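# Push the wheeled drawer pedestal fully under the desk

## Task

Get the rolling drawer pedestal completely beneath the desk, with no part of it protruding past the desk's front or either side. Its drawer fronts must point toward the open room and line up parallel with the desk's front edge. The robot must stay upright and level, since tipping or ending at a lean counts as failure. The pedestal has to stay in that spot by itself; a position that holds only because the robot is pressing or holding it does not count.

## Robot and tools

Robot: a Hello Robot Stretch 3 with a single arm. It has a two-wheeled base (0.33 m long, 0.34 m wide), a lift that rides up and down a mast, and a telescoping arm that reaches out to the robot's right side. The base can drive forward or back and turn in place, but it cannot move sideways. A turn pivots about the point midway between the drive wheels, 0.05 m behind the front edge. With the arm pulled in and the wrist folded, the robot sweeps a circle of radius 0.28 m when it turns. An unfolded, level gripper reaches past that circle.

Frames: the base frame has its origin on the floor between the drive wheels, with x forward, y to the left and z up. hand_pose is reported in this frame at the point where closed fingertips meet. The odometry frame is the base frame as it was at the start. Heading is positive to the left and runs from -3.142 to 3.142.

Tool execute_actions takes {"actions": [...]} and runs the actions in order. An empty list only returns the current state and camera images. Each action may have "robot" (a command), "steps" (1 to 450 control steps at 30 per second, default 1) and "until" (a stop condition, allowed only together with steps). An action with only steps just waits.

The robot command can contain the following:
- "base" holds exactly one key. {"translate_m": d} is a relative drive of d metres, straight, measured from where the base is when the command begins. Forward is positive and |d| is at most 1. {"rotate_rad": d} is a relative turn in place of d radians. Counter-clockwise seen from above (left) is positive, and |d| is at most 3.2.
- "joints" is a set of absolute targets, given by name. Joints you leave out keep their current target. The names and ranges are: lift_m 0 to 1.1 (height of the arm on the mast); arm_m 0 to 0.52 (extension); wrist_yaw_rad -1.345 to 4.42 (0 is along the arm, positive swings toward the front, 3.0 is folded over the base); wrist_pitch_rad -1.57 to 0.451 (0 is level, negative tips the fingertips down); wrist_roll_rad -2.911 to 2.911; gripper_m -0.089 to 0.179 (larger is wider open); head_pan_rad -3.953 to 1.73 (0 is forward, positive is left, -1.57 looks along the arm); head_tilt_rad -1.53 to 0.419 (negative looks down).
- "contact_limits": {"arm_m": e} sets the effort in percent (1 to 100) at which the arm's motion halts with a contact_stop. Lower values are gentler. The limit holds until the next arm command.
- In place of a single command you can give a list of up to 8 commands, which run one after another, and {"pause_s": s} (at most 15) can go between them. {"stop": true} brakes everything and clears the queue.

Order and timing: motions run in the background and keep going while you think. A new command overrides the old one straight away and discards the rest of any earlier queue. To wait for everything to settle, use "steps": 450 with "until": {"robot": {"status": "ended"}}. You can also test individual fields, for example {"lift_m": [">", 0.3]} or {"base_status": ["!=", "moving"]}. Numbers support =, !=, <, <=, > and >=. Because "done" allows a tolerance, do not wait for exact equality. "any" in place of "robot" fires when the first motion ends. If any value is out of range, the whole call is rejected.

Speed: the base moves at 0.30 m/s and 1.9 rad/s only when the arm is stowed (lift_m < 0.30, arm_m < 0.03, wrist_yaw_rad > 2.54). Otherwise it is limited to 0.10 m/s and 0.63 rad/s.

Wrist safety: fold or unfold the wrist only with lift_m between 0.32 and 0.95, wrist_pitch_rad at -0.4 and roll near 0. Once it is folded, the lift may go down to 0.25. If yaw is below -0.4, keep pitch at -0.5 or lower.

Result lines: base_status shows progress as (traveled of goal). joint_goals and joint_status list each joint's state: moving, done, off_target (stuck away from the goal and still pushing), contact_stop (the joint went slack after pressing on something), time_out, stopped, not_commanded, or torque_fault (a wrist servo has been limp for 10 s). measured_speeds, refusals, queue (idle/running/done/dropped/stopped) and queue_left are also reported. Lines starting refused:, dropped: or replaced: explain problems, with actions counted from 0. robot.on_its_own appears when the robot's own target differs from yours, when a joint is slack or off, when an effort is outside its rest range (a sign of pushing or carrying a load), or when the base leans. lidar_m gives 12 distances, one per 30-degree sector, counter-clockwise starting straight ahead (4th is left, 7th behind, 10th right), in a plane 0.17 m above the floor, so it sees legs but not tabletops. wrist_depth_mm and head_depth_mm are 7x7 grids of median depth. base_tilt is in degrees, forward and right positive. motor_effort is a signed percentage, with the peak in brackets; it is noisy and carries a fixed bias. Odometry counts wheel slip as distance traveled.

Tool zoom_image: {"camera": one of head_camera, nav_camera, wrist_camera, "region": [x0, y0, x1, y1]} in pixels of that camera's last image, with the origin at top-left and at most 504x504. The head and nav cameras turn with head pan and tilt.

Tool finished_scene: {"scene": n}. It ends the scene and cannot be undone. Call it only after every motion has stopped and the pedestal rests in place without the robot touching it.

Avoid: pushing with the arm against rigid things while the gripper is above about 0.45 m, which can tip the robot; pushing again after a contact_stop; driving while the gripper is hooked on something immovable; snagging on furniture, especially when reversing. If the robot leans, reverse the last move in small steps, pull the gripper free, and lower lift_m to about 0.2. Also avoid drops, slams and hard hits.

Each tool is called after "Emit:" by a JSON object that holds its "op" and its "data", one argument or row to a line.

## Session

Emit:
{"op": "execute_actions", "data": {
  "actions": []
}}

Scene clock: 0.00 s.
robot.base_odometry: x=+0.000 y=+0.000 heading=+0.000 (m, m, rad; robot's odometry frame)
robot.turned_by_wheels: +0.000 (rad since the last result)
robot.turned_by_imu: +0.000 (rad since the last result)
robot.base_tilt: forward=+0.7 right=+0.8 (deg)
robot.lidar_m: 1.11 0.97 0.97 1.83 1.59 1.39 1.90 2.77 1.24 1.31 2.15 2.15
robot.head_depth_mm: 1717 2189 2170 2155 2138 2119 2074 / 1735 2355 2351 2346 2300 2294 2197 / 1748 2397 2487 2456 2465 1531 2070 / 1769 2176 2208 2239 2224 1355 1354 / 1776 1963 1977 1977 1958 1232 1213 / 1720 1789 1797 1792 1769 1124 1100 / 1612 1623 1626 1638 1624 1035 1003
robot.base_status: not_commanded
robot.joint_positions: lift_m=+0.564 arm_m=+0.002 wrist_yaw_rad=+3.082 wrist_pitch_rad=-0.598 wrist_roll_rad=-0.013 gripper_m=+0.037 head_pan_rad=+0.001 head_tilt_rad=+0.015
robot.joint_goals: lift_m=+0.564 arm_m=+0.002 wrist_yaw_rad=+3.082 wrist_pitch_rad=-0.598 wrist_roll_rad=-0.013 gripper_m=+0.037 head_pan_rad=+0.001 head_tilt_rad=+0.015
robot.joint_status: lift_m=not_commanded arm_m=not_commanded wrist_yaw_rad=not_commanded wrist_pitch_rad=not_commanded wrist_roll_rad=not_commanded gripper_m=not_commanded head_pan_rad=not_commanded head_tilt_rad=not_commanded
robot.measured_speeds: translate_m=+0.000 rotate_rad=+0.000 lift_m=+0.000 arm_m=+0.000 wrist_yaw_rad=+0.000 wrist_pitch_rad=+0.000 wrist_roll_rad=+0.000 head_pan_rad=+0.000 head_tilt_rad=+0.000
robot: refusals=0 queue=idle queue_left=0
robot.motor_effort: left_wheel=+0 right_wheel=+0 lift_m=+26 arm_m=+0 wrist_yaw_rad=-1 wrist_pitch_rad=+5 wrist_roll_rad=+0 gripper_m=+0 head_pan_rad=+1 head_tilt_rad=+2 (%)
robot.hand_pose: x=-0.0094 y=+0.0510 z=+0.5383 quat_wxyz=(+0.228, +0.677, +0.190, +0.674) (m; robot's base frame)
robot.wrist_depth_mm: - - - - - 887 780 / - - - - - 973 817 / - - - - - - 902 / 893 910 895 902 927 926 959 / 774 807 799 807 842 819 833 / 701 705 - 719 753 736 725 / 634 630 - - 644 657 665
pictures: head_camera (sideways: a quarter turn clockwise sets it upright), nav_camera (sideways: a quarter turn counterclockwise sets it upright), wrist_camera
Images, in order (width x height): head_camera 896x504, nav_camera 672x504, wrist_camera 644x364.

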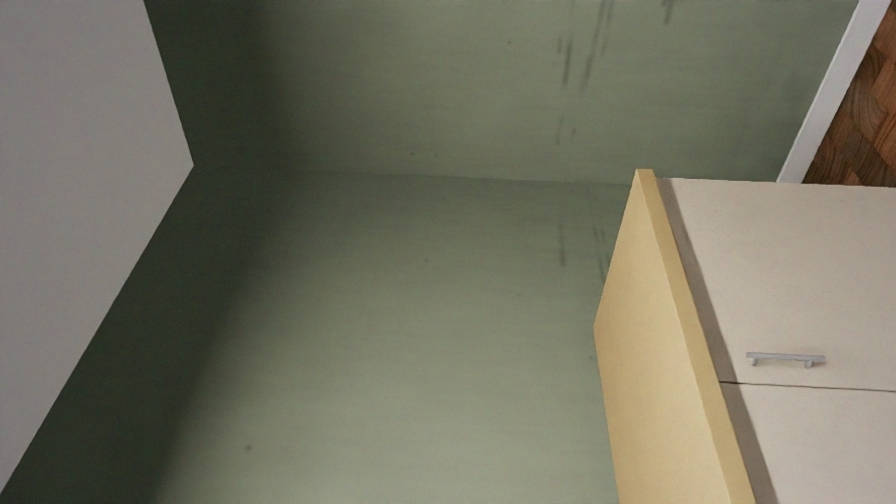

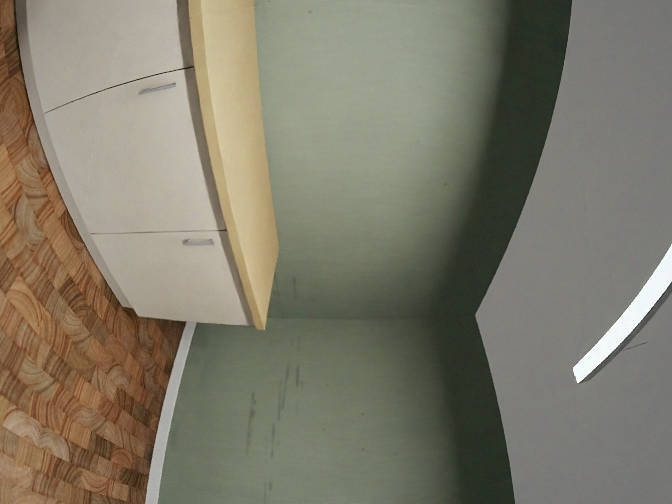

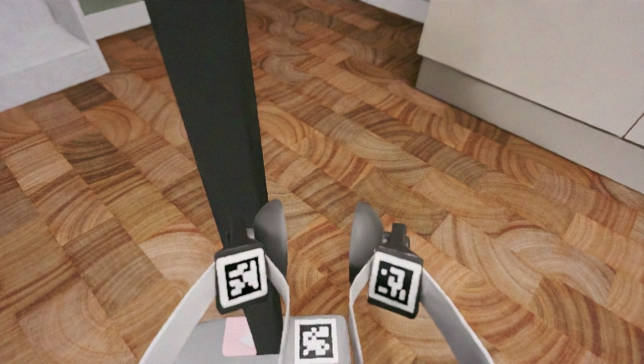

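Emit:
{"op": "execute_actions", "data": {
  "actions": [
    {"robot":{"joints":{"head_pan_rad":-1.2,"head_tilt_rad":-0.5}},"steps":100,"until":{"robot":{"status":"ended"}}}
  ]
}}

Emit:
{"op": "execute_actions", "data": {
  "actions": [
    {"robot":{"joints":{"head_pan_rad":-2.6,"head_tilt_rad":-0.5}},"steps":100,"until":{"robot":{"status":"ended"}}}
  ]
}}

Emit:
{"op": "execute_actions", "data": {
  "actions": [
    {"robot":{"joints":{"head_pan_rad":1.5,"head_tilt_rad":-0.5}},"steps":150,"until":{"robot":{"status":"ended"}}}
  ]
}}

Scene clock: 7.13 s.
robot.base_odometry: x=+0.000 y=+0.000 heading=+0.000 (m, m, rad; robot's odometry frame)
robot.turned_by_wheels: +0.000 (rad since the last result)
robot.turned_by_imu: +0.000 (rad since the last result)
robot.base_tilt: forward=+0.8 right=+0.8 (deg)
robot.lidar_m: 1.10 0.96 0.97 1.83 1.58 1.40 1.90 2.76 1.24 1.31 2.15 2.15
robot.head_depth_mm: 2202 2420 2712 2825 2038 1604 1318 / 2115 2327 2560 2753 2024 1594 1308 / 2022 2218 2453 2614 2003 1576 1299 / 1933 2121 2327 2486 1982 1569 1292 / 1854 2024 2208 2419 1965 1547 1285 / 1784 1925 2104 2292 1945 1539 1271 / 1712 1855 2023 2207 1916 1530 1262
robot.base_status: not_commanded
robot.joint_positions: lift_m=+0.564 arm_m=+0.002 wrist_yaw_rad=+3.082 wrist_pitch_rad=-0.598 wrist_roll_rad=-0.013 gripper_m=+0.037 head_pan_rad=-1.193 head_tilt_rad=-0.493
robot.joint_goals: lift_m=+0.564 arm_m=+0.002 wrist_yaw_rad=+3.082 wrist_pitch_rad=-0.598 wrist_roll_rad=-0.013 gripper_m=+0.037 head_pan_rad=-1.200 head_tilt_rad=-0.500
robot.joint_status: lift_m=not_commanded arm_m=not_commanded wrist_yaw_rad=not_commanded wrist_pitch_rad=not_commanded wrist_roll_rad=not_commanded gripper_m=not_commanded head_pan_rad=done head_tilt_rad=done
robot.measured_speeds: translate_m=+0.000 rotate_rad=+0.000 lift_m=+0.000 arm_m=+0.000 wrist_yaw_rad=+0.000 wrist_pitch_rad=+0.000 wrist_roll_rad=+0.000 head_pan_rad=+0.000 head_tilt_rad=+0.000
robot: refusals=0 queue=done queue_left=0
robot.motor_effort: left_wheel=+0(0) right_wheel=+0(0) lift_m=+26(26) arm_m=+0(0) wrist_yaw_rad=+0(0) wrist_pitch_rad=+5(5) wrist_roll_rad=+0(0) gripper_m=+0(0) head_pan_rad=-3(51) head_tilt_rad=-2(24) (%)
robot.hand_pose: x=-0.0094 y=+0.0510 z=+0.5383 quat_wxyz=(+0.228, +0.677, +0.190, +0.674) (m; robot's base frame)
robot.wrist_depth_mm: - - - - - 887 769 / - - - - - 968 816 / - - - - - - 917 / 885 888 920 927 922 961 954 / 792 801 787 807 838 825 828 / 690 699 - 719 740 736 746 / 631 642 - - 654 661 653
pictures: head_camera (sideways: a quarter turn clockwise sets it upright), nav_camera (sideways: a quarter turn counterclockwise sets it upright), wrist_camera
Images, in order (width x height): head_camera 896x504, nav_camera 672x504, wrist_camera 644x364.

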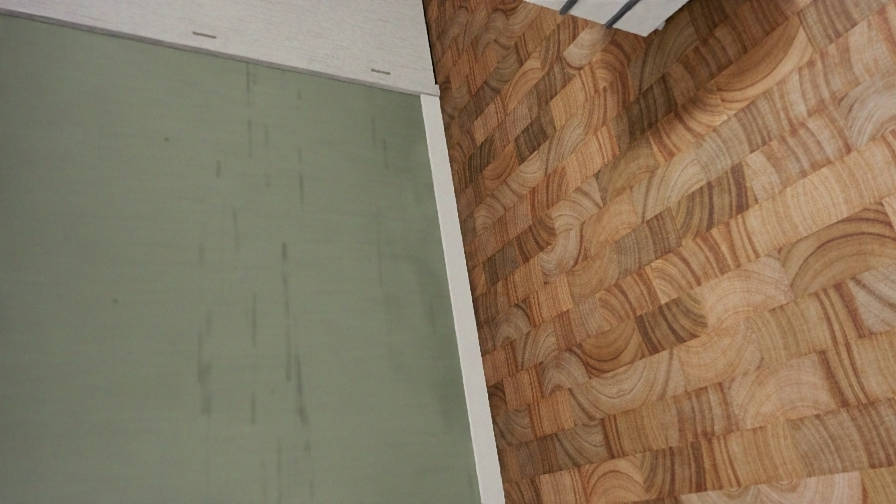

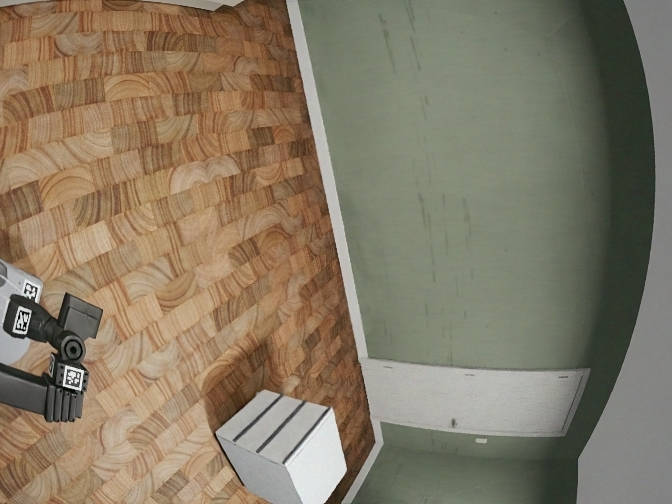

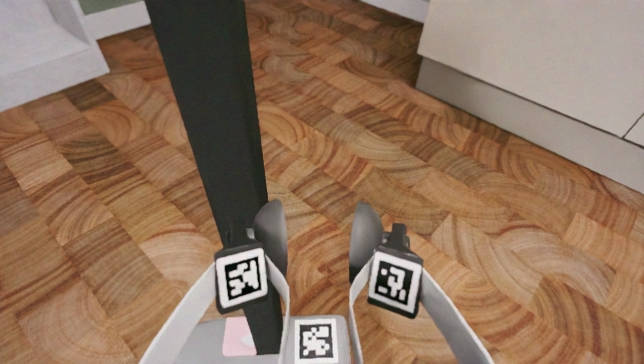

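Scene clock: 8.37 s.
robot.base_odometry: x=+0.000 y=+0.000 heading=+0.000 (m, m, rad; robot's odometry frame)
robot.turned_by_wheels: +0.000 (rad since the last result)
robot.turned_by_imu: +0.000 (rad since the last result)
robot.base_tilt: forward=+0.7 right=+0.8 (deg)
robot.lidar_m: 1.11 0.97 0.97 1.84 1.59 1.40 1.90 2.77 1.24 1.31 2.15 2.15
robot.head_depth_mm: 2595 2660 2716 2644 2056 1600 1319 / 2875 3091 3280 2795 2031 1580 1309 / 2808 3097 3338 2747 2012 1577 1300 / 2735 2962 3276 2730 1992 1562 1288 / 2636 2855 3110 2705 1964 1549 1278 / 2601 2745 3098 2643 1948 1533 1271 / 2554 2685 3014 2605 1910 1530 1258
robot.base_status: not_commanded
robot.joint_positions: lift_m=+0.564 arm_m=+0.002 wrist_yaw_rad=+3.082 wrist_pitch_rad=-0.598 wrist_roll_rad=-0.013 gripper_m=+0.037 head_pan_rad=-2.593 head_tilt_rad=-0.494
robot.joint_goals: lift_m=+0.564 arm_m=+0.002 wrist_yaw_rad=+3.082 wrist_pitch_rad=-0.598 wrist_roll_rad=-0.013 gripper_m=+0.037 head_pan_rad=-2.600 head_tilt_rad=-0.500
robot.joint_status: lift_m=not_commanded arm_m=not_commanded wrist_yaw_rad=not_commanded wrist_pitch_rad=not_commanded wrist_roll_rad=not_commanded gripper_m=not_commanded head_pan_rad=done head_tilt_rad=done
robot.measured_speeds: translate_m=+0.000 rotate_rad=+0.000 lift_m=+0.000 arm_m=+0.000 wrist_yaw_rad=+0.000 wrist_pitch_rad=+0.000 wrist_roll_rad=+0.000 head_pan_rad=+0.000 head_tilt_rad=+0.000
robot: refusals=0 queue=done queue_left=0
robot.motor_effort: left_wheel=+0(0) right_wheel=+0(0) lift_m=+26(26) arm_m=+0(0) wrist_yaw_rad=+0(0) wrist_pitch_rad=+5(4) wrist_roll_rad=+0(0) gripper_m=+0(0) head_pan_rad=-3(52) head_tilt_rad=-2(1) (%)
robot.hand_pose: x=-0.0094 y=+0.0510 z=+0.5383 quat_wxyz=(+0.228, +0.677, +0.190, +0.674) (m; robot's base frame)
robot.wrist_depth_mm: - - - - - 916 792 / - - - - - 960 817 / - - - - - - 913 / 884 915 907 927 936 983 924 / 786 786 785 804 826 833 830 / 690 707 - 715 752 725 751 / 628 640 - - 649 659 676
pictures: head_camera (sideways: a quarter turn clockwise sets it upright), nav_camera (sideways: a quarter turn counterclockwise sets it upright), wrist_camera
Images, in order (width x height): head_camera 896x504, nav_camera 672x504, wrist_camera 644x364.

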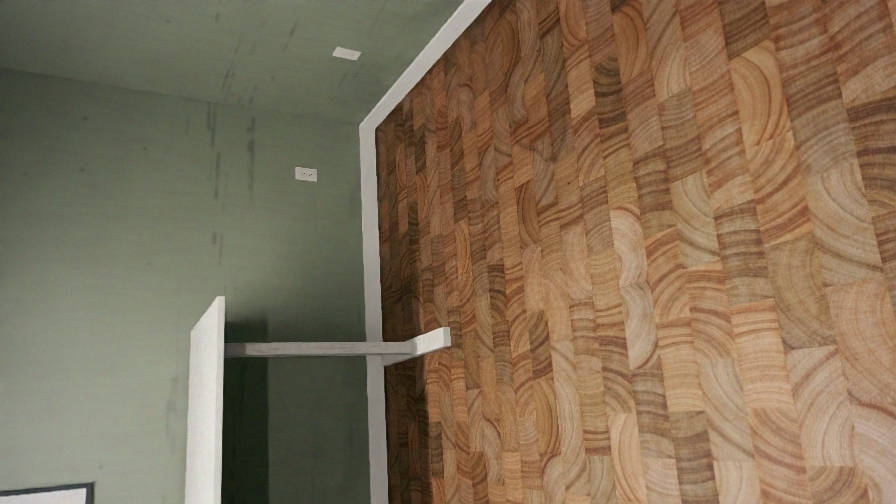

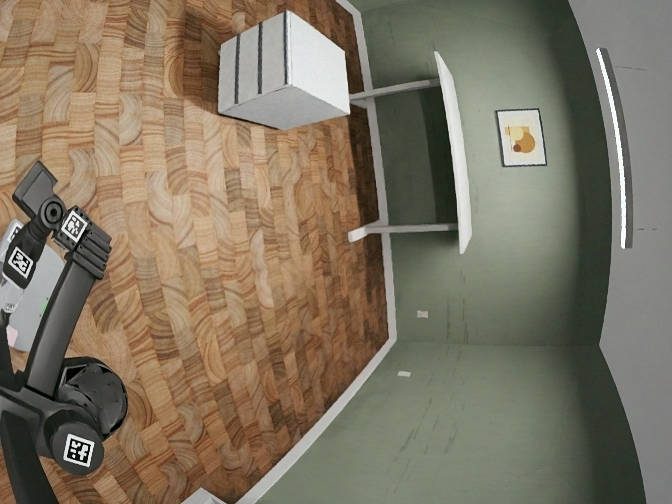

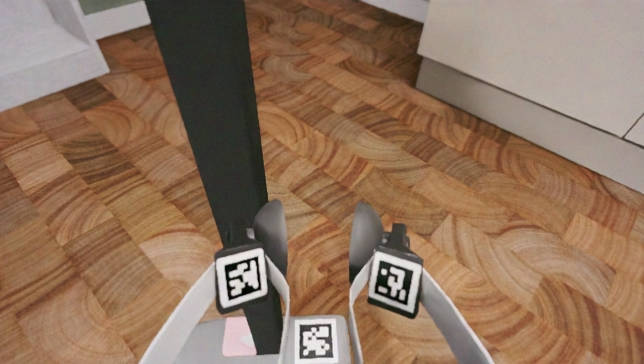

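Scene clock: 10.60 s.
robot.base_odometry: x=+0.000 y=+0.000 heading=+0.000 (m, m, rad; robot's odometry frame)
robot.turned_by_wheels: +0.000 (rad since the last result)
robot.turned_by_imu: +0.000 (rad since the last result)
robot.base_tilt: forward=+0.7 right=+0.8 (deg)
robot.lidar_m: 1.11 0.97 0.97 1.84 1.59 1.39 1.90 2.76 1.24 1.31 2.15 2.15
robot.head_depth_mm: 1367 1455 1500 1024 1085 1174 1284 / 1459 1556 1664 1104 1190 1294 1309 / 1578 1678 1822 1960 1997 1520 1295 / 1696 1826 1978 2176 1981 1561 1292 / 1815 1973 2145 2310 1964 1554 1273 / 1702 1843 2003 2199 1947 1535 1267 / 1565 1672 1805 1950 1920 1520 1263
robot.base_status: not_commanded
robot.joint_positions: lift_m=+0.564 arm_m=+0.002 wrist_yaw_rad=+3.082 wrist_pitch_rad=-0.598 wrist_roll_rad=-0.013 gripper_m=+0.037 head_pan_rad=+1.493 head_tilt_rad=-0.494
robot.joint_goals: lift_m=+0.564 arm_m=+0.002 wrist_yaw_rad=+3.082 wrist_pitch_rad=-0.598 wrist_roll_rad=-0.013 gripper_m=+0.037 head_pan_rad=+1.500 head_tilt_rad=-0.500
robot.joint_status: lift_m=not_commanded arm_m=not_commanded wrist_yaw_rad=not_commanded wrist_pitch_rad=not_commanded wrist_roll_rad=not_commanded gripper_m=not_commanded head_pan_rad=done head_tilt_rad=done
robot.measured_speeds: translate_m=+0.000 rotate_rad=+0.000 lift_m=+0.000 arm_m=+0.000 wrist_yaw_rad=+0.000 wrist_pitch_rad=+0.000 wrist_roll_rad=+0.000 head_pan_rad=+0.000 head_tilt_rad=+0.000
robot: refusals=0 queue=done queue_left=0
robot.motor_effort: left_wheel=+0(0) right_wheel=+0(0) lift_m=+26(26) arm_m=+0(0) wrist_yaw_rad=+0(1) wrist_pitch_rad=+4(5) wrist_roll_rad=+0(0) gripper_m=+1(1) head_pan_rad=+5(52) head_tilt_rad=-2(1) (%)
robot.hand_pose: x=-0.0094 y=+0.0510 z=+0.5383 quat_wxyz=(+0.228, +0.677, +0.190, +0.674) (m; robot's base frame)
robot.wrist_depth_mm: - - - - - 908 778 / - - - - - 966 839 / - - - - - - 921 / 895 891 898 918 943 948 933 / 772 789 791 816 820 821 832 / 700 708 - 729 754 742 738 / 633 641 - - 662 665 670
pictures: head_camera (sideways: a quarter turn clockwise sets it upright), nav_camera (sideways: a quarter turn counterclockwise sets it upright), wrist_camera
Images, in order (width x height): head_camera 896x504, nav_camera 672x504, wrist_camera 644x364.

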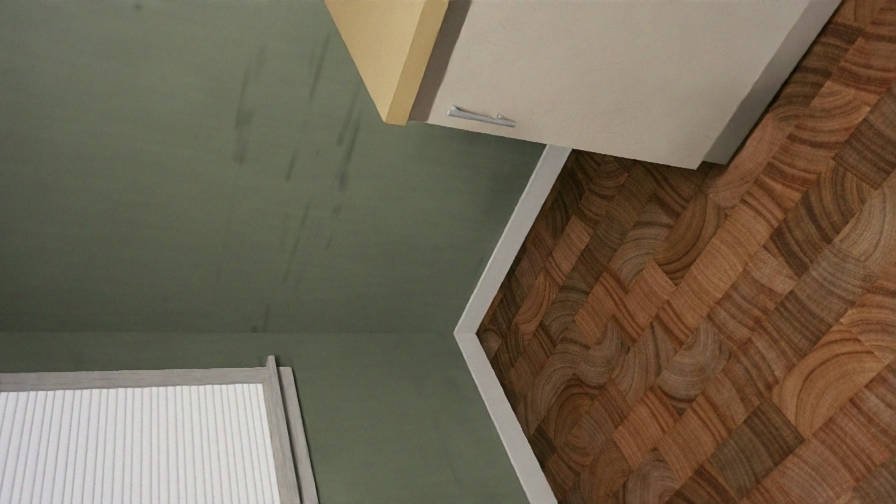

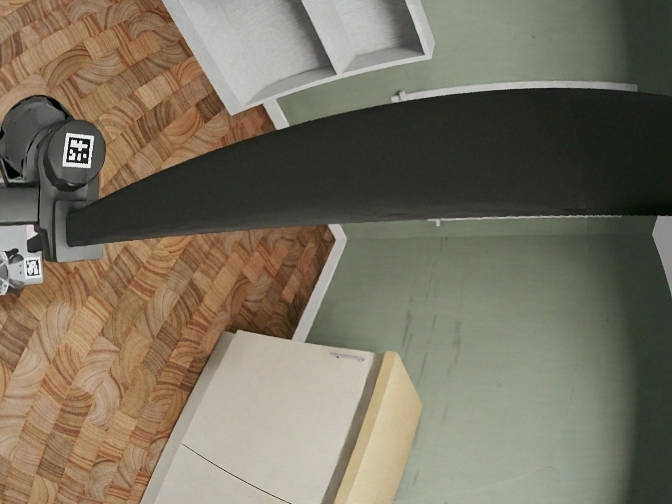

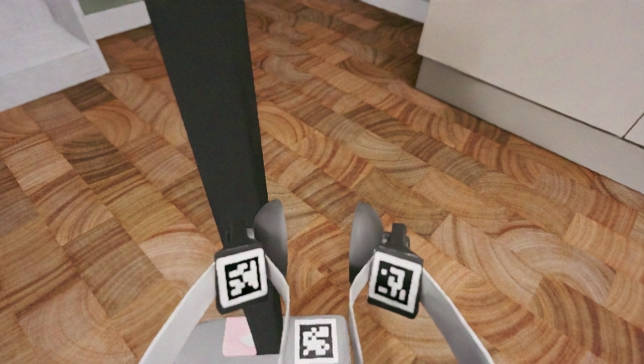

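Emit:
{"op": "execute_actions", "data": {
  "actions": [
    {"robot":{"joints":{"head_pan_rad":-2.05,"head_tilt_rad":-0.65}},"steps":150,"until":{"robot":{"status":"ended"}}}
  ]
}}

Emit:
{"op": "execute_actions", "data": {
  "actions": [
    {"robot":{"joints":{"head_pan_rad":-3.1,"head_tilt_rad":-0.4}},"steps":150,"until":{"robot":{"status":"ended"}}}
  ]
}}

Scene clock: 18.23 s.
robot.base_odometry: x=+0.000 y=+0.000 heading=+0.000 (m, m, rad; robot's odometry frame)
robot.turned_by_wheels: +0.000 (rad since the last result)
robot.turned_by_imu: -0.001 (rad since the last result)
robot.base_tilt: forward=+0.8 right=+0.9 (deg)
robot.lidar_m: 1.11 0.97 0.97 1.83 1.58 1.39 1.90 2.77 1.24 1.31 2.15 2.15
robot.head_depth_mm: 2505 2790 2949 2213 1747 1424 1215 / 2550 2882 3023 2196 1725 1422 1204 / 2612 2970 2977 2164 1695 1413 1199 / 2701 3004 2835 1997 1683 1393 1188 / 2841 3176 1788 1577 1635 1389 1179 / 2967 3333 1764 1506 1657 1378 1174 / 3013 3249 2793 1634 1646 1365 1163
robot.base_status: not_commanded
robot.joint_positions: lift_m=+0.564 arm_m=+0.002 wrist_yaw_rad=+3.082 wrist_pitch_rad=-0.598 wrist_roll_rad=-0.013 gripper_m=+0.037 head_pan_rad=-2.043 head_tilt_rad=-0.642
robot.joint_goals: lift_m=+0.564 arm_m=+0.002 wrist_yaw_rad=+3.082 wrist_pitch_rad=-0.598 wrist_roll_rad=-0.013 gripper_m=+0.037 head_pan_rad=-2.050 head_tilt_rad=-0.650
robot.joint_status: lift_m=not_commanded arm_m=not_commanded wrist_yaw_rad=not_commanded wrist_pitch_rad=not_commanded wrist_roll_rad=not_commanded gripper_m=not_commanded head_pan_rad=done head_tilt_rad=done
robot.measured_speeds: translate_m=+0.000 rotate_rad=+0.000 lift_m=+0.000 arm_m=+0.000 wrist_yaw_rad=+0.000 wrist_pitch_rad=+0.000 wrist_roll_rad=+0.000 head_pan_rad=+0.000 head_tilt_rad=+0.000
robot: refusals=0 queue=done queue_left=0
robot.motor_effort: left_wheel=+0(1) right_wheel=+0(0) lift_m=+26(26) arm_m=+0(0) wrist_yaw_rad=+0(1) wrist_pitch_rad=+5(5) wrist_roll_rad=+0(0) gripper_m=+0(0) head_pan_rad=-3(52) head_tilt_rad=-3(13) (%)
robot.hand_pose: x=-0.0094 y=+0.0510 z=+0.5383 quat_wxyz=(+0.228, +0.677, +0.190, +0.674) (m; robot's base frame)
robot.wrist_depth_mm: - - - - - 908 771 / - - - - - 969 822 / - - - - - - 899 / 862 888 911 938 922 930 943 / 773 797 799 810 828 823 830 / 694 700 - 712 739 737 744 / 628 645 - - 653 669 663
pictures: head_camera (sideways: a quarter turn clockwise sets it upright), nav_camera (sideways: a quarter turn counterclockwise sets it upright), wrist_camera
Images, in order (width x height): head_camera 896x504, nav_camera 672x504, wrist_camera 644x364.

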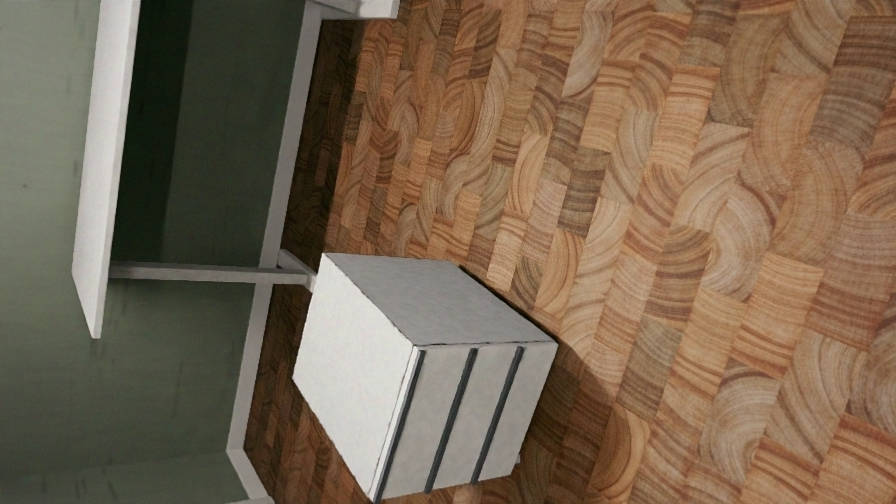

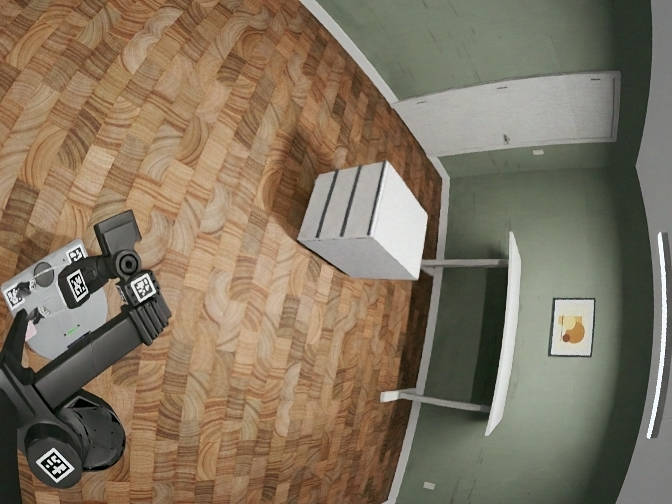

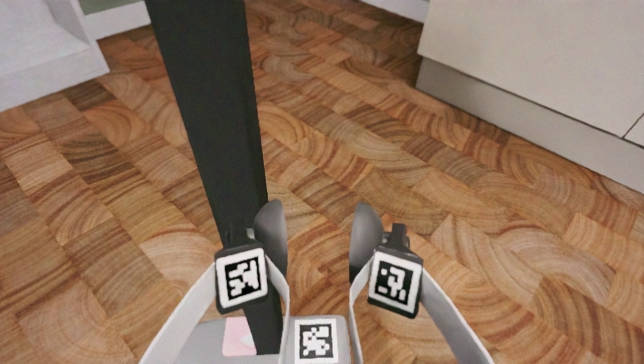

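Scene clock: 19.33 s.
robot.base_odometry: x=+0.000 y=+0.000 heading=+0.000 (m, m, rad; robot's odometry frame)
robot.turned_by_wheels: +0.000 (rad since the last result)
robot.turned_by_imu: +0.000 (rad since the last result)
robot.base_tilt: forward=+0.7 right=+0.9 (deg)
robot.lidar_m: 1.11 0.97 0.97 1.83 1.58 1.40 1.90 2.76 1.24 1.31 2.15 2.14
robot.head_depth_mm: 1541 1611 1687 1757 1856 1598 1393 / 1673 1745 1835 1944 2029 1731 1381 / 1814 1924 2050 2148 2186 1709 1378 / 2013 2132 2282 2426 2230 1695 1369 / 2256 2392 2560 2733 2197 1683 1352 / 2529 2733 2981 3007 2169 1666 1349 / 2798 3005 3248 3116 2147 1655 1348
robot.base_status: not_commanded
robot.joint_positions: lift_m=+0.564 arm_m=+0.002 wrist_yaw_rad=+3.082 wrist_pitch_rad=-0.598 wrist_roll_rad=-0.013 gripper_m=+0.037 head_pan_rad=-3.093 head_tilt_rad=-0.409
robot.joint_goals: lift_m=+0.564 arm_m=+0.002 wrist_yaw_rad=+3.082 wrist_pitch_rad=-0.598 wrist_roll_rad=-0.013 gripper_m=+0.037 head_pan_rad=-3.100 head_tilt_rad=-0.400
robot.joint_status: lift_m=not_commanded arm_m=not_commanded wrist_yaw_rad=not_commanded wrist_pitch_rad=not_commanded wrist_roll_rad=not_commanded gripper_m=not_commanded head_pan_rad=done head_tilt_rad=done
robot.measured_speeds: translate_m=+0.000 rotate_rad=+0.000 lift_m=+0.000 arm_m=+0.000 wrist_yaw_rad=+0.000 wrist_pitch_rad=+0.000 wrist_roll_rad=+0.000 head_pan_rad=+0.000 head_tilt_rad=+0.000
robot: refusals=0 queue=done queue_left=0
robot.motor_effort: left_wheel=+0(0) right_wheel=+0(0) lift_m=+26(26) arm_m=+0(0) wrist_yaw_rad=-1(0) wrist_pitch_rad=+5(5) wrist_roll_rad=+0(0) gripper_m=-1(1) head_pan_rad=-5(53) head_tilt_rad=+3(19) (%)
robot.hand_pose: x=-0.0094 y=+0.0510 z=+0.5383 quat_wxyz=(+0.228, +0.677, +0.190, +0.674) (m; robot's base frame)
robot.wrist_depth_mm: - - - - - 902 780 / - - - - - 982 839 / - - - - - - 920 / 892 909 901 934 920 961 917 / 766 783 807 811 831 821 820 / 696 719 - 715 744 731 742 / 636 632 - - 652 669 662
pictures: head_camera (sideways: a quarter turn clockwise sets it upright), nav_camera (sideways: a quarter turn counterclockwise sets it upright), wrist_camera
Images, in order (width x height): head_camera 896x504, nav_camera 672x504, wrist_camera 644x364.

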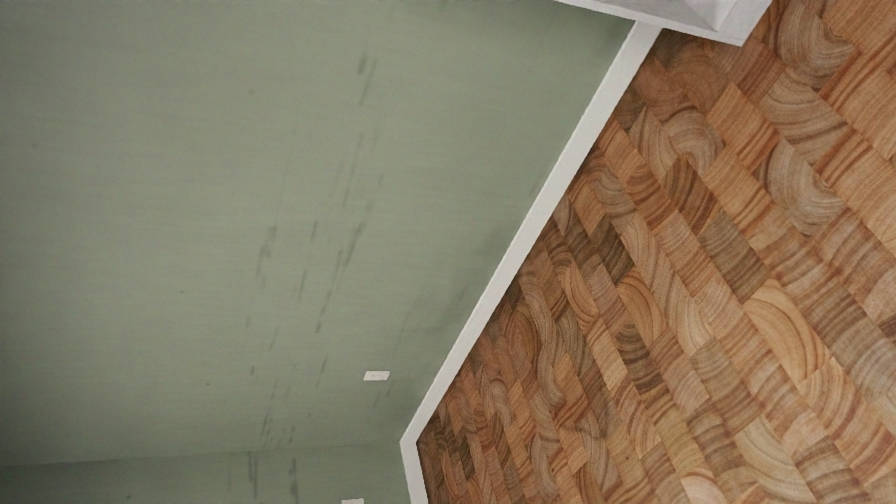

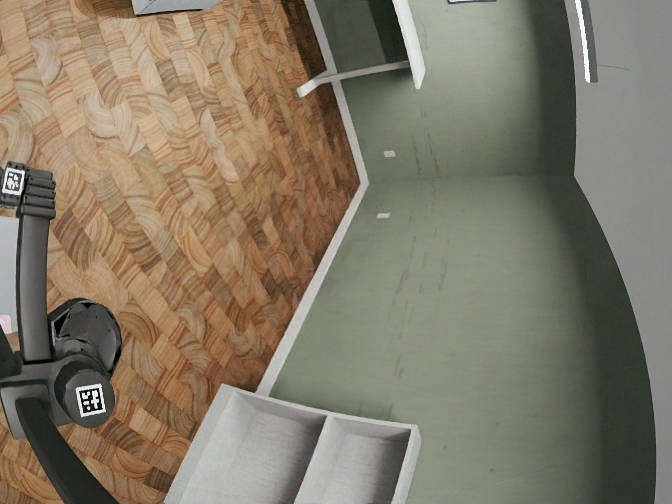

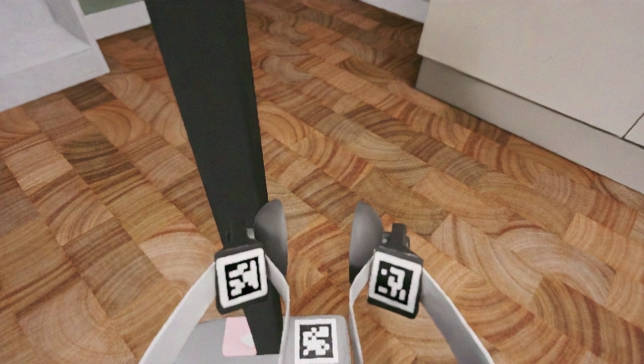

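Emit:
{"op": "execute_actions", "data": {
  "actions": [
    {"robot":[{"base":{"rotate_rad":-1.347},"joints":{"wrist_pitch_rad":-0.4,"wrist_roll_rad":0,"head_pan_rad":-0.6,"head_tilt_rad":-0.8}},{"base":{"translate_m":1.0},"joints":{"wrist_yaw_rad":1.57}},{"base":{"translate_m":0.158},"joints":{"wrist_pitch_rad":0,"lift_m":0.3,"gripper_m":0.15}},{"base":{"rotate_rad":-1.125},"joints":{"head_pan_rad":0,"head_tilt_rad":-0.8}}],"steps":450,"until":{"robot":{"queue":["!=","running"]}}},
    {"steps":450,"until":{"robot":{"status":"ended"}}}
  ]
}}

Scene clock: 100.67 s.
robot.base_odometry: x=+0.257 y=-1.129 heading=-2.472 (m, m, rad; robot's odometry frame)
robot.turned_by_wheels: -2.472 (rad since the last result)
robot.turned_by_imu: -2.501 (rad since the last result)
robot.base_tilt: forward=+0.7 right=+0.8 (deg)
robot.lidar_m: 0.54 1.81 1.25 1.16 1.18 1.50 1.56 1.59 2.05 2.29 2.65 0.57
robot.head_depth_mm: 2290 2633 2336 1841 1024 1291 1150 / 2271 2592 2293 1135 966 1163 1142 / 2257 2567 2264 1122 958 1161 1135 / 2208 2528 2251 1108 951 1157 1130 / 2158 2436 2192 1726 1450 1255 1117 / 2167 2473 2181 1765 1470 1265 1113 / 2143 2436 2162 1746 1460 1259 1107
robot.base_status: done (rotate_rad -1.1249 of -1.1250)
robot.joint_positions: lift_m=+0.300 arm_m=+0.002 wrist_yaw_rad=+1.572 wrist_pitch_rad=-0.024 wrist_roll_rad=-0.004 gripper_m=+0.150 head_pan_rad=-0.007 head_tilt_rad=-0.790
robot.joint_goals: lift_m=+0.300 arm_m=+0.002 wrist_yaw_rad=+1.570 wrist_pitch_rad=+0.000 wrist_roll_rad=+0.000 gripper_m=+0.150 head_pan_rad=+0.000 head_tilt_rad=-0.800
robot.joint_status: lift_m=done arm_m=not_commanded wrist_yaw_rad=done wrist_pitch_rad=done wrist_roll_rad=done gripper_m=done head_pan_rad=done head_tilt_rad=done
robot.measured_speeds: translate_m=+0.000 rotate_rad=+0.000 lift_m=+0.000 arm_m=+0.000 wrist_yaw_rad=+0.000 wrist_pitch_rad=+0.000 wrist_roll_rad=+0.000 head_pan_rad=+0.000 head_tilt_rad=+0.000
robot: refusals=0 queue=done queue_left=0
robot.motor_effort: left_wheel=+2(7) right_wheel=-2(5) lift_m=+19(27) arm_m=+0(0) wrist_yaw_rad=-2(1) wrist_pitch_rad=+9(10) wrist_roll_rad=+2(2) gripper_m=+1(88) head_pan_rad=+3(53) head_tilt_rad=-3(22) (%)
robot.hand_pose: x=+0.2342 y=-0.1467 z=+0.4088 quat_wxyz=(+0.507, +0.505, -0.492, +0.495) (m; robot's base frame)
robot.wrist_depth_mm: - - - - - - - / - - 456 - - - - / - - 462 464 465 - - / - - 473 471 473 - - / - - 497 491 503 - - / 846 849 523 513 511 - 929 / 681 674 542 535 541 678 710
pictures: head_camera (sideways: a quarter turn clockwise sets it upright), nav_camera (sideways: a quarter turn counterclockwise sets it upright), wrist_camera
Images, in order (width x height): head_camera 896x504, nav_camera 672x504, wrist_camera 644x364.

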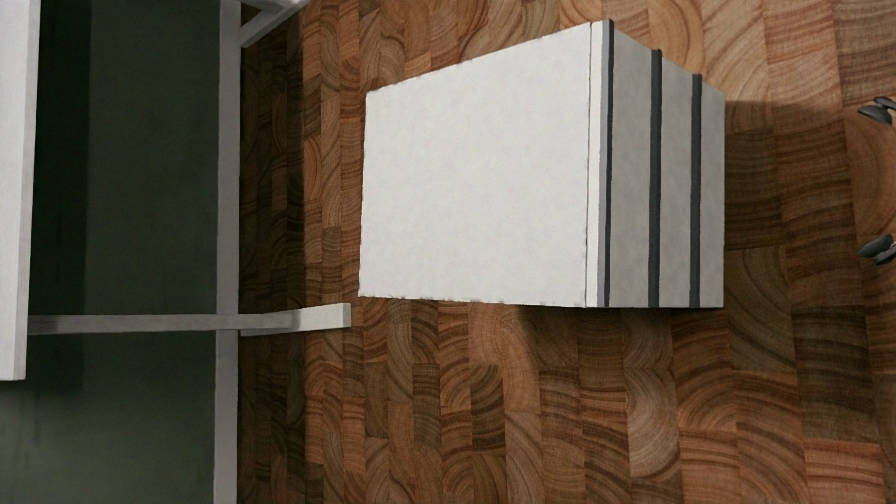

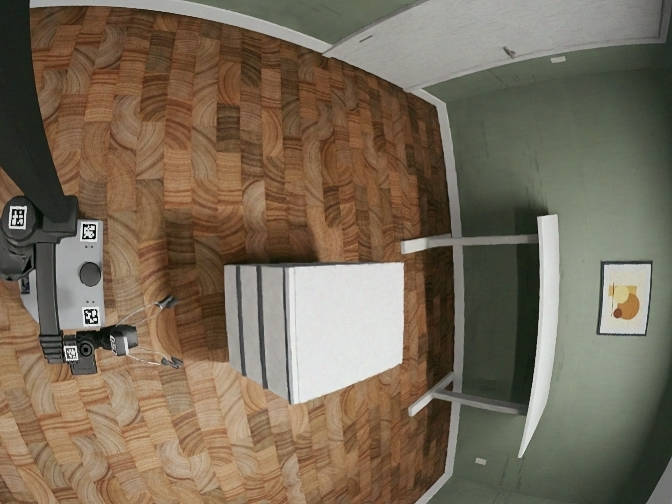

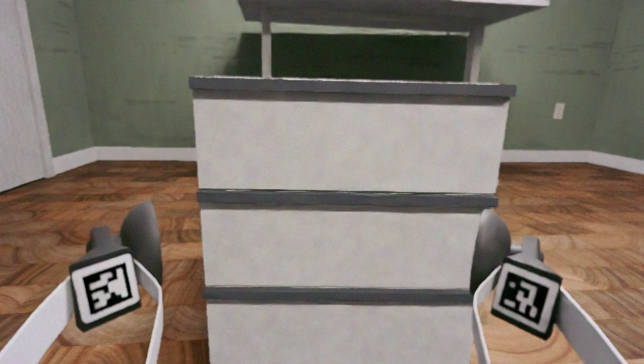

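Emit:
{"op": "execute_actions", "data": {
  "actions": [
    {"robot":[{"base":{"translate_m":0.27},"joints":{"lift_m":0.14,"arm_m":0.045}},{"base":{"translate_m":0.35}}],"steps":450,"until":{"robot":{"status":"ended"}}}
  ]
}}

Scene clock: 123.20 s.
robot.base_odometry: x=-0.229 y=-1.514 heading=-2.472 (m, m, rad; robot's odometry frame)
robot.turned_by_wheels: +0.000 (rad since the last result)
robot.turned_by_imu: -0.331 (rad since the last result)
robot.base_tilt: forward=+0.7 right=+0.9 (deg)
robot.lidar_m: 0.18 0.18 1.63 1.29 1.28 1.37 2.02 2.12 2.28 2.28 0.40 0.22
robot.head_depth_mm: 2108 2614 2312 1857 1529 1312 1130 / 1603 2411 2302 1835 1526 807 745 / 1548 2283 2171 1818 934 800 720 / 1373 2214 2231 1790 927 794 696 / 1335 2088 2206 1774 921 787 692 / 1296 1995 2147 1757 909 783 689 / 1180 1907 2075 1738 1401 1234 1108
robot.base_status: done (translate_m +0.3499 of +0.3500)
robot.joint_positions: lift_m=+0.140 arm_m=+0.045 wrist_yaw_rad=+1.846 wrist_pitch_rad=-0.049 wrist_roll_rad=-0.001 gripper_m=+0.150 head_pan_rad=-0.007 head_tilt_rad=-0.791
robot.joint_goals: lift_m=+0.140 arm_m=+0.045 wrist_yaw_rad=+1.826 wrist_pitch_rad=+0.000 wrist_roll_rad=+0.000 gripper_m=+0.150 head_pan_rad=+0.000 head_tilt_rad=-0.800
robot.joint_status: lift_m=done arm_m=done wrist_yaw_rad=done wrist_pitch_rad=done wrist_roll_rad=done gripper_m=done head_pan_rad=done head_tilt_rad=done
robot.measured_speeds: translate_m=+0.000 rotate_rad=+0.000 lift_m=+0.000 arm_m=+0.000 wrist_yaw_rad=+0.000 wrist_pitch_rad=+0.000 wrist_roll_rad=+0.000 head_pan_rad=+0.000 head_tilt_rad=+0.000
robot: refusals=0 queue=done queue_left=0
robot.on_its_own: wrist_yaw_rad is held at +1.826, not at your +1.570, by its stall guard, which is not easing now; wrist_yaw_rad is at rest, and its effort (-15) is outside its rest range (-12 to +12)
robot.motor_effort: left_wheel=+3(20) right_wheel=+10(22) lift_m=+19(20) arm_m=-2(6) wrist_yaw_rad=-15(85) wrist_pitch_rad=+20(20) wrist_roll_rad=+0(2) gripper_m=-9(11) head_pan_rad=+4(4) head_tilt_rad=-3(4) (%)
robot.hand_pose: x=+0.2238 y=-0.1210 z=+0.2423 quat_wxyz=(+0.441, +0.574, -0.412, +0.554) (m; robot's base frame)
robot.wrist_depth_mm: 131 132 133 134 135 136 139 / 148 148 150 151 152 153 154 / 153 154 156 156 158 160 161 / 160 160 162 164 166 166 167 / 165 168 170 170 172 172 175 / - 176 177 179 181 183 184 / 171 172 173 175 177 178 180
pictures: head_camera (sideways: a quarter turn clockwise sets it upright), nav_camera (sideways: a quarter turn counterclockwise sets it upright), wrist_camera
Images, in order (width x height): head_camera 896x504, nav_camera 672x504, wrist_camera 644x364.

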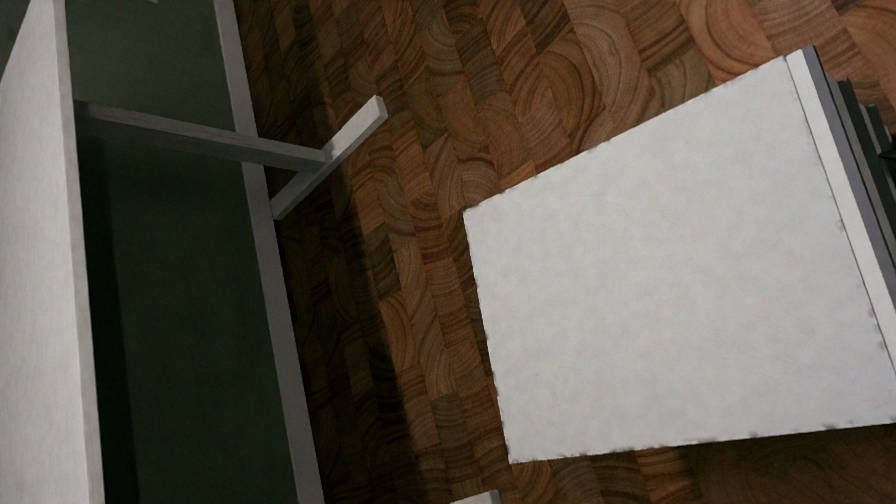

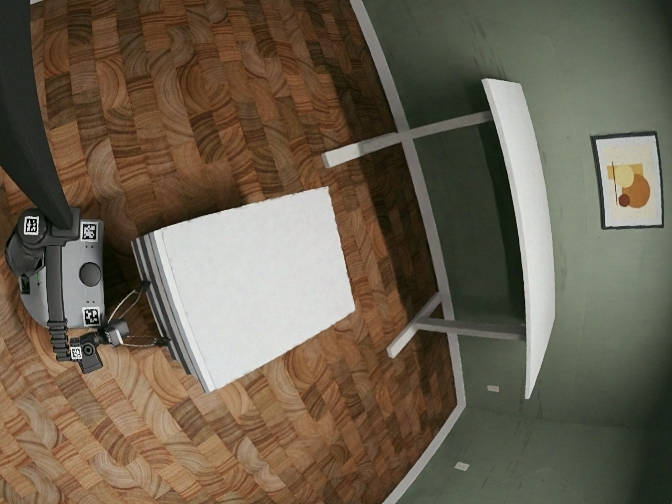

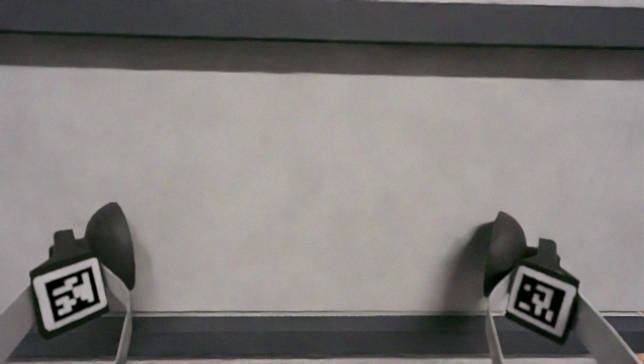

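Emit:
{"op": "execute_actions", "data": {
  "actions": [
    {"robot":[{"base":{"translate_m":-0.3},"joints":{"gripper_m":0.04}},{"joints":{"lift_m":0.34,"arm_m":0,"wrist_pitch_rad":-0.4,"wrist_roll_rad":0,"wrist_yaw_rad":1.6},"base":{"rotate_rad":-0.755}},{"joints":{"wrist_yaw_rad":3.0}},{"base":{"translate_m":0.284}},{"base":{"rotate_rad":1.035},"joints":{"head_pan_rad":0,"head_tilt_rad":-1.0}}],"steps":450,"until":{"robot":{"queue":["!=","running"]}}},
    {"steps":450,"until":{"robot":{"status":"ended"}}}
  ]
}}

Scene clock: 181.97 s.
robot.base_odometry: x=-0.277 y=-1.303 heading=-2.192 (m, m, rad; robot's odometry frame)
robot.turned_by_wheels: +0.280 (rad since the last result)
robot.turned_by_imu: +0.282 (rad since the last result)
robot.base_tilt: forward=+0.7 right=+0.8 (deg)
robot.lidar_m: 0.33 0.34 1.54 1.41 1.42 1.77 1.95 1.97 2.43 2.11 2.38 0.35
robot.head_depth_mm: 2089 2027 1806 1552 1374 1225 1108 / 2100 2125 1792 1545 1365 1218 1102 / 2067 2075 1691 946 846 1177 1100 / 2045 2054 1077 934 839 1155 1096 / 2001 2049 1069 927 834 1144 1087 / 1968 1983 1062 920 827 1136 1078 / 1902 1962 1707 1480 1252 1176 1072
robot.base_status: done (rotate_rad +1.0349 of +1.0350)
robot.joint_positions: lift_m=+0.340 arm_m=+0.002 wrist_yaw_rad=+2.998 wrist_pitch_rad=-0.415 wrist_roll_rad=-0.001 gripper_m=+0.040 head_pan_rad=-0.007 head_tilt_rad=-0.987
robot.joint_goals: lift_m=+0.340 arm_m=+0.000 wrist_yaw_rad=+3.000 wrist_pitch_rad=-0.400 wrist_roll_rad=+0.000 gripper_m=+0.040 head_pan_rad=+0.000 head_tilt_rad=-1.000
robot.joint_status: lift_m=done arm_m=done wrist_yaw_rad=done wrist_pitch_rad=done wrist_roll_rad=done gripper_m=done head_pan_rad=done head_tilt_rad=done
robot.measured_speeds: translate_m=+0.000 rotate_rad=+0.000 lift_m=+0.000 arm_m=+0.000 wrist_yaw_rad=+0.000 wrist_pitch_rad=+0.000 wrist_roll_rad=+0.000 head_pan_rad=+0.000 head_tilt_rad=+0.000
robot: refusals=0 queue=done queue_left=0
robot.motor_effort: left_wheel=-2(9) right_wheel=+1(10) lift_m=+33(34) arm_m=-5(4) wrist_yaw_rad=+1(14) wrist_pitch_rad=+6(19) wrist_roll_rad=+0(0) gripper_m=+0(90) head_pan_rad=+4(4) head_tilt_rad=-5(18) (%)
robot.hand_pose: x=+0.0108 y=+0.0754 z=+0.3531 quat_wxyz=(+0.195, +0.700, +0.096, +0.680) (m; robot's base frame)
robot.wrist_depth_mm: - - - - - - - / - - - - - - - / 954 - 988 - - - 989 / 750 771 788 806 794 804 368 / 637 650 - 668 675 676 368 / 547 549 - 553 - 555 374 / 481 504 - - 493 494 379
pictures: head_camera (sideways: a quarter turn clockwise sets it upright), nav_camera (sideways: a quarter turn counterclockwise sets it upright), wrist_camera
Images, in order (width x height): head_camera 896x504, nav_camera 672x504, wrist_camera 644x364.

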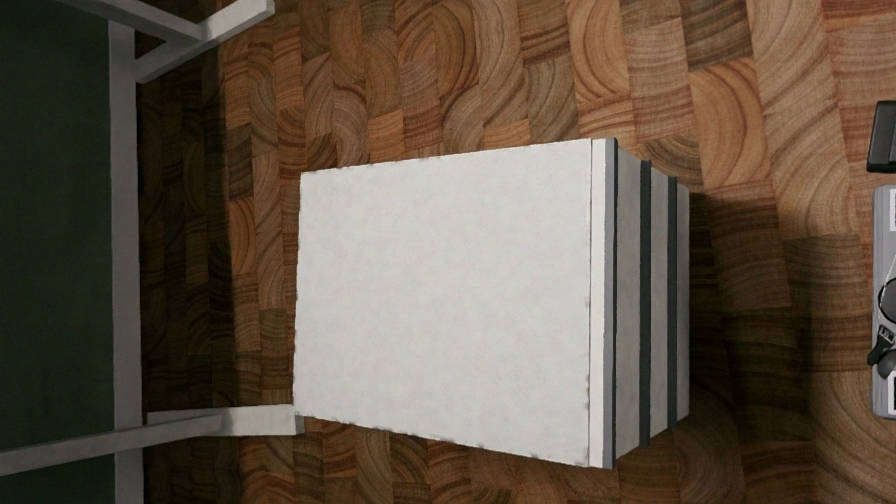

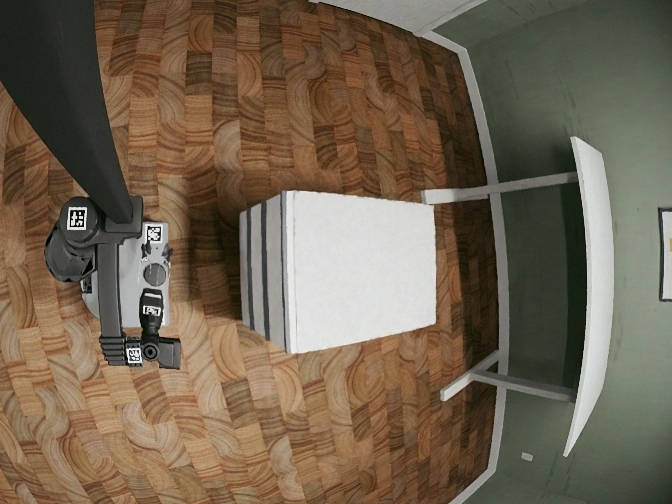

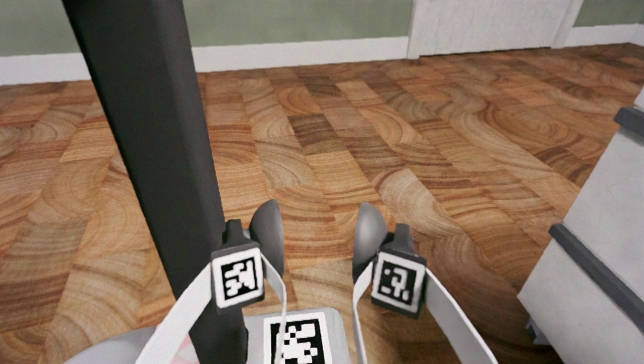

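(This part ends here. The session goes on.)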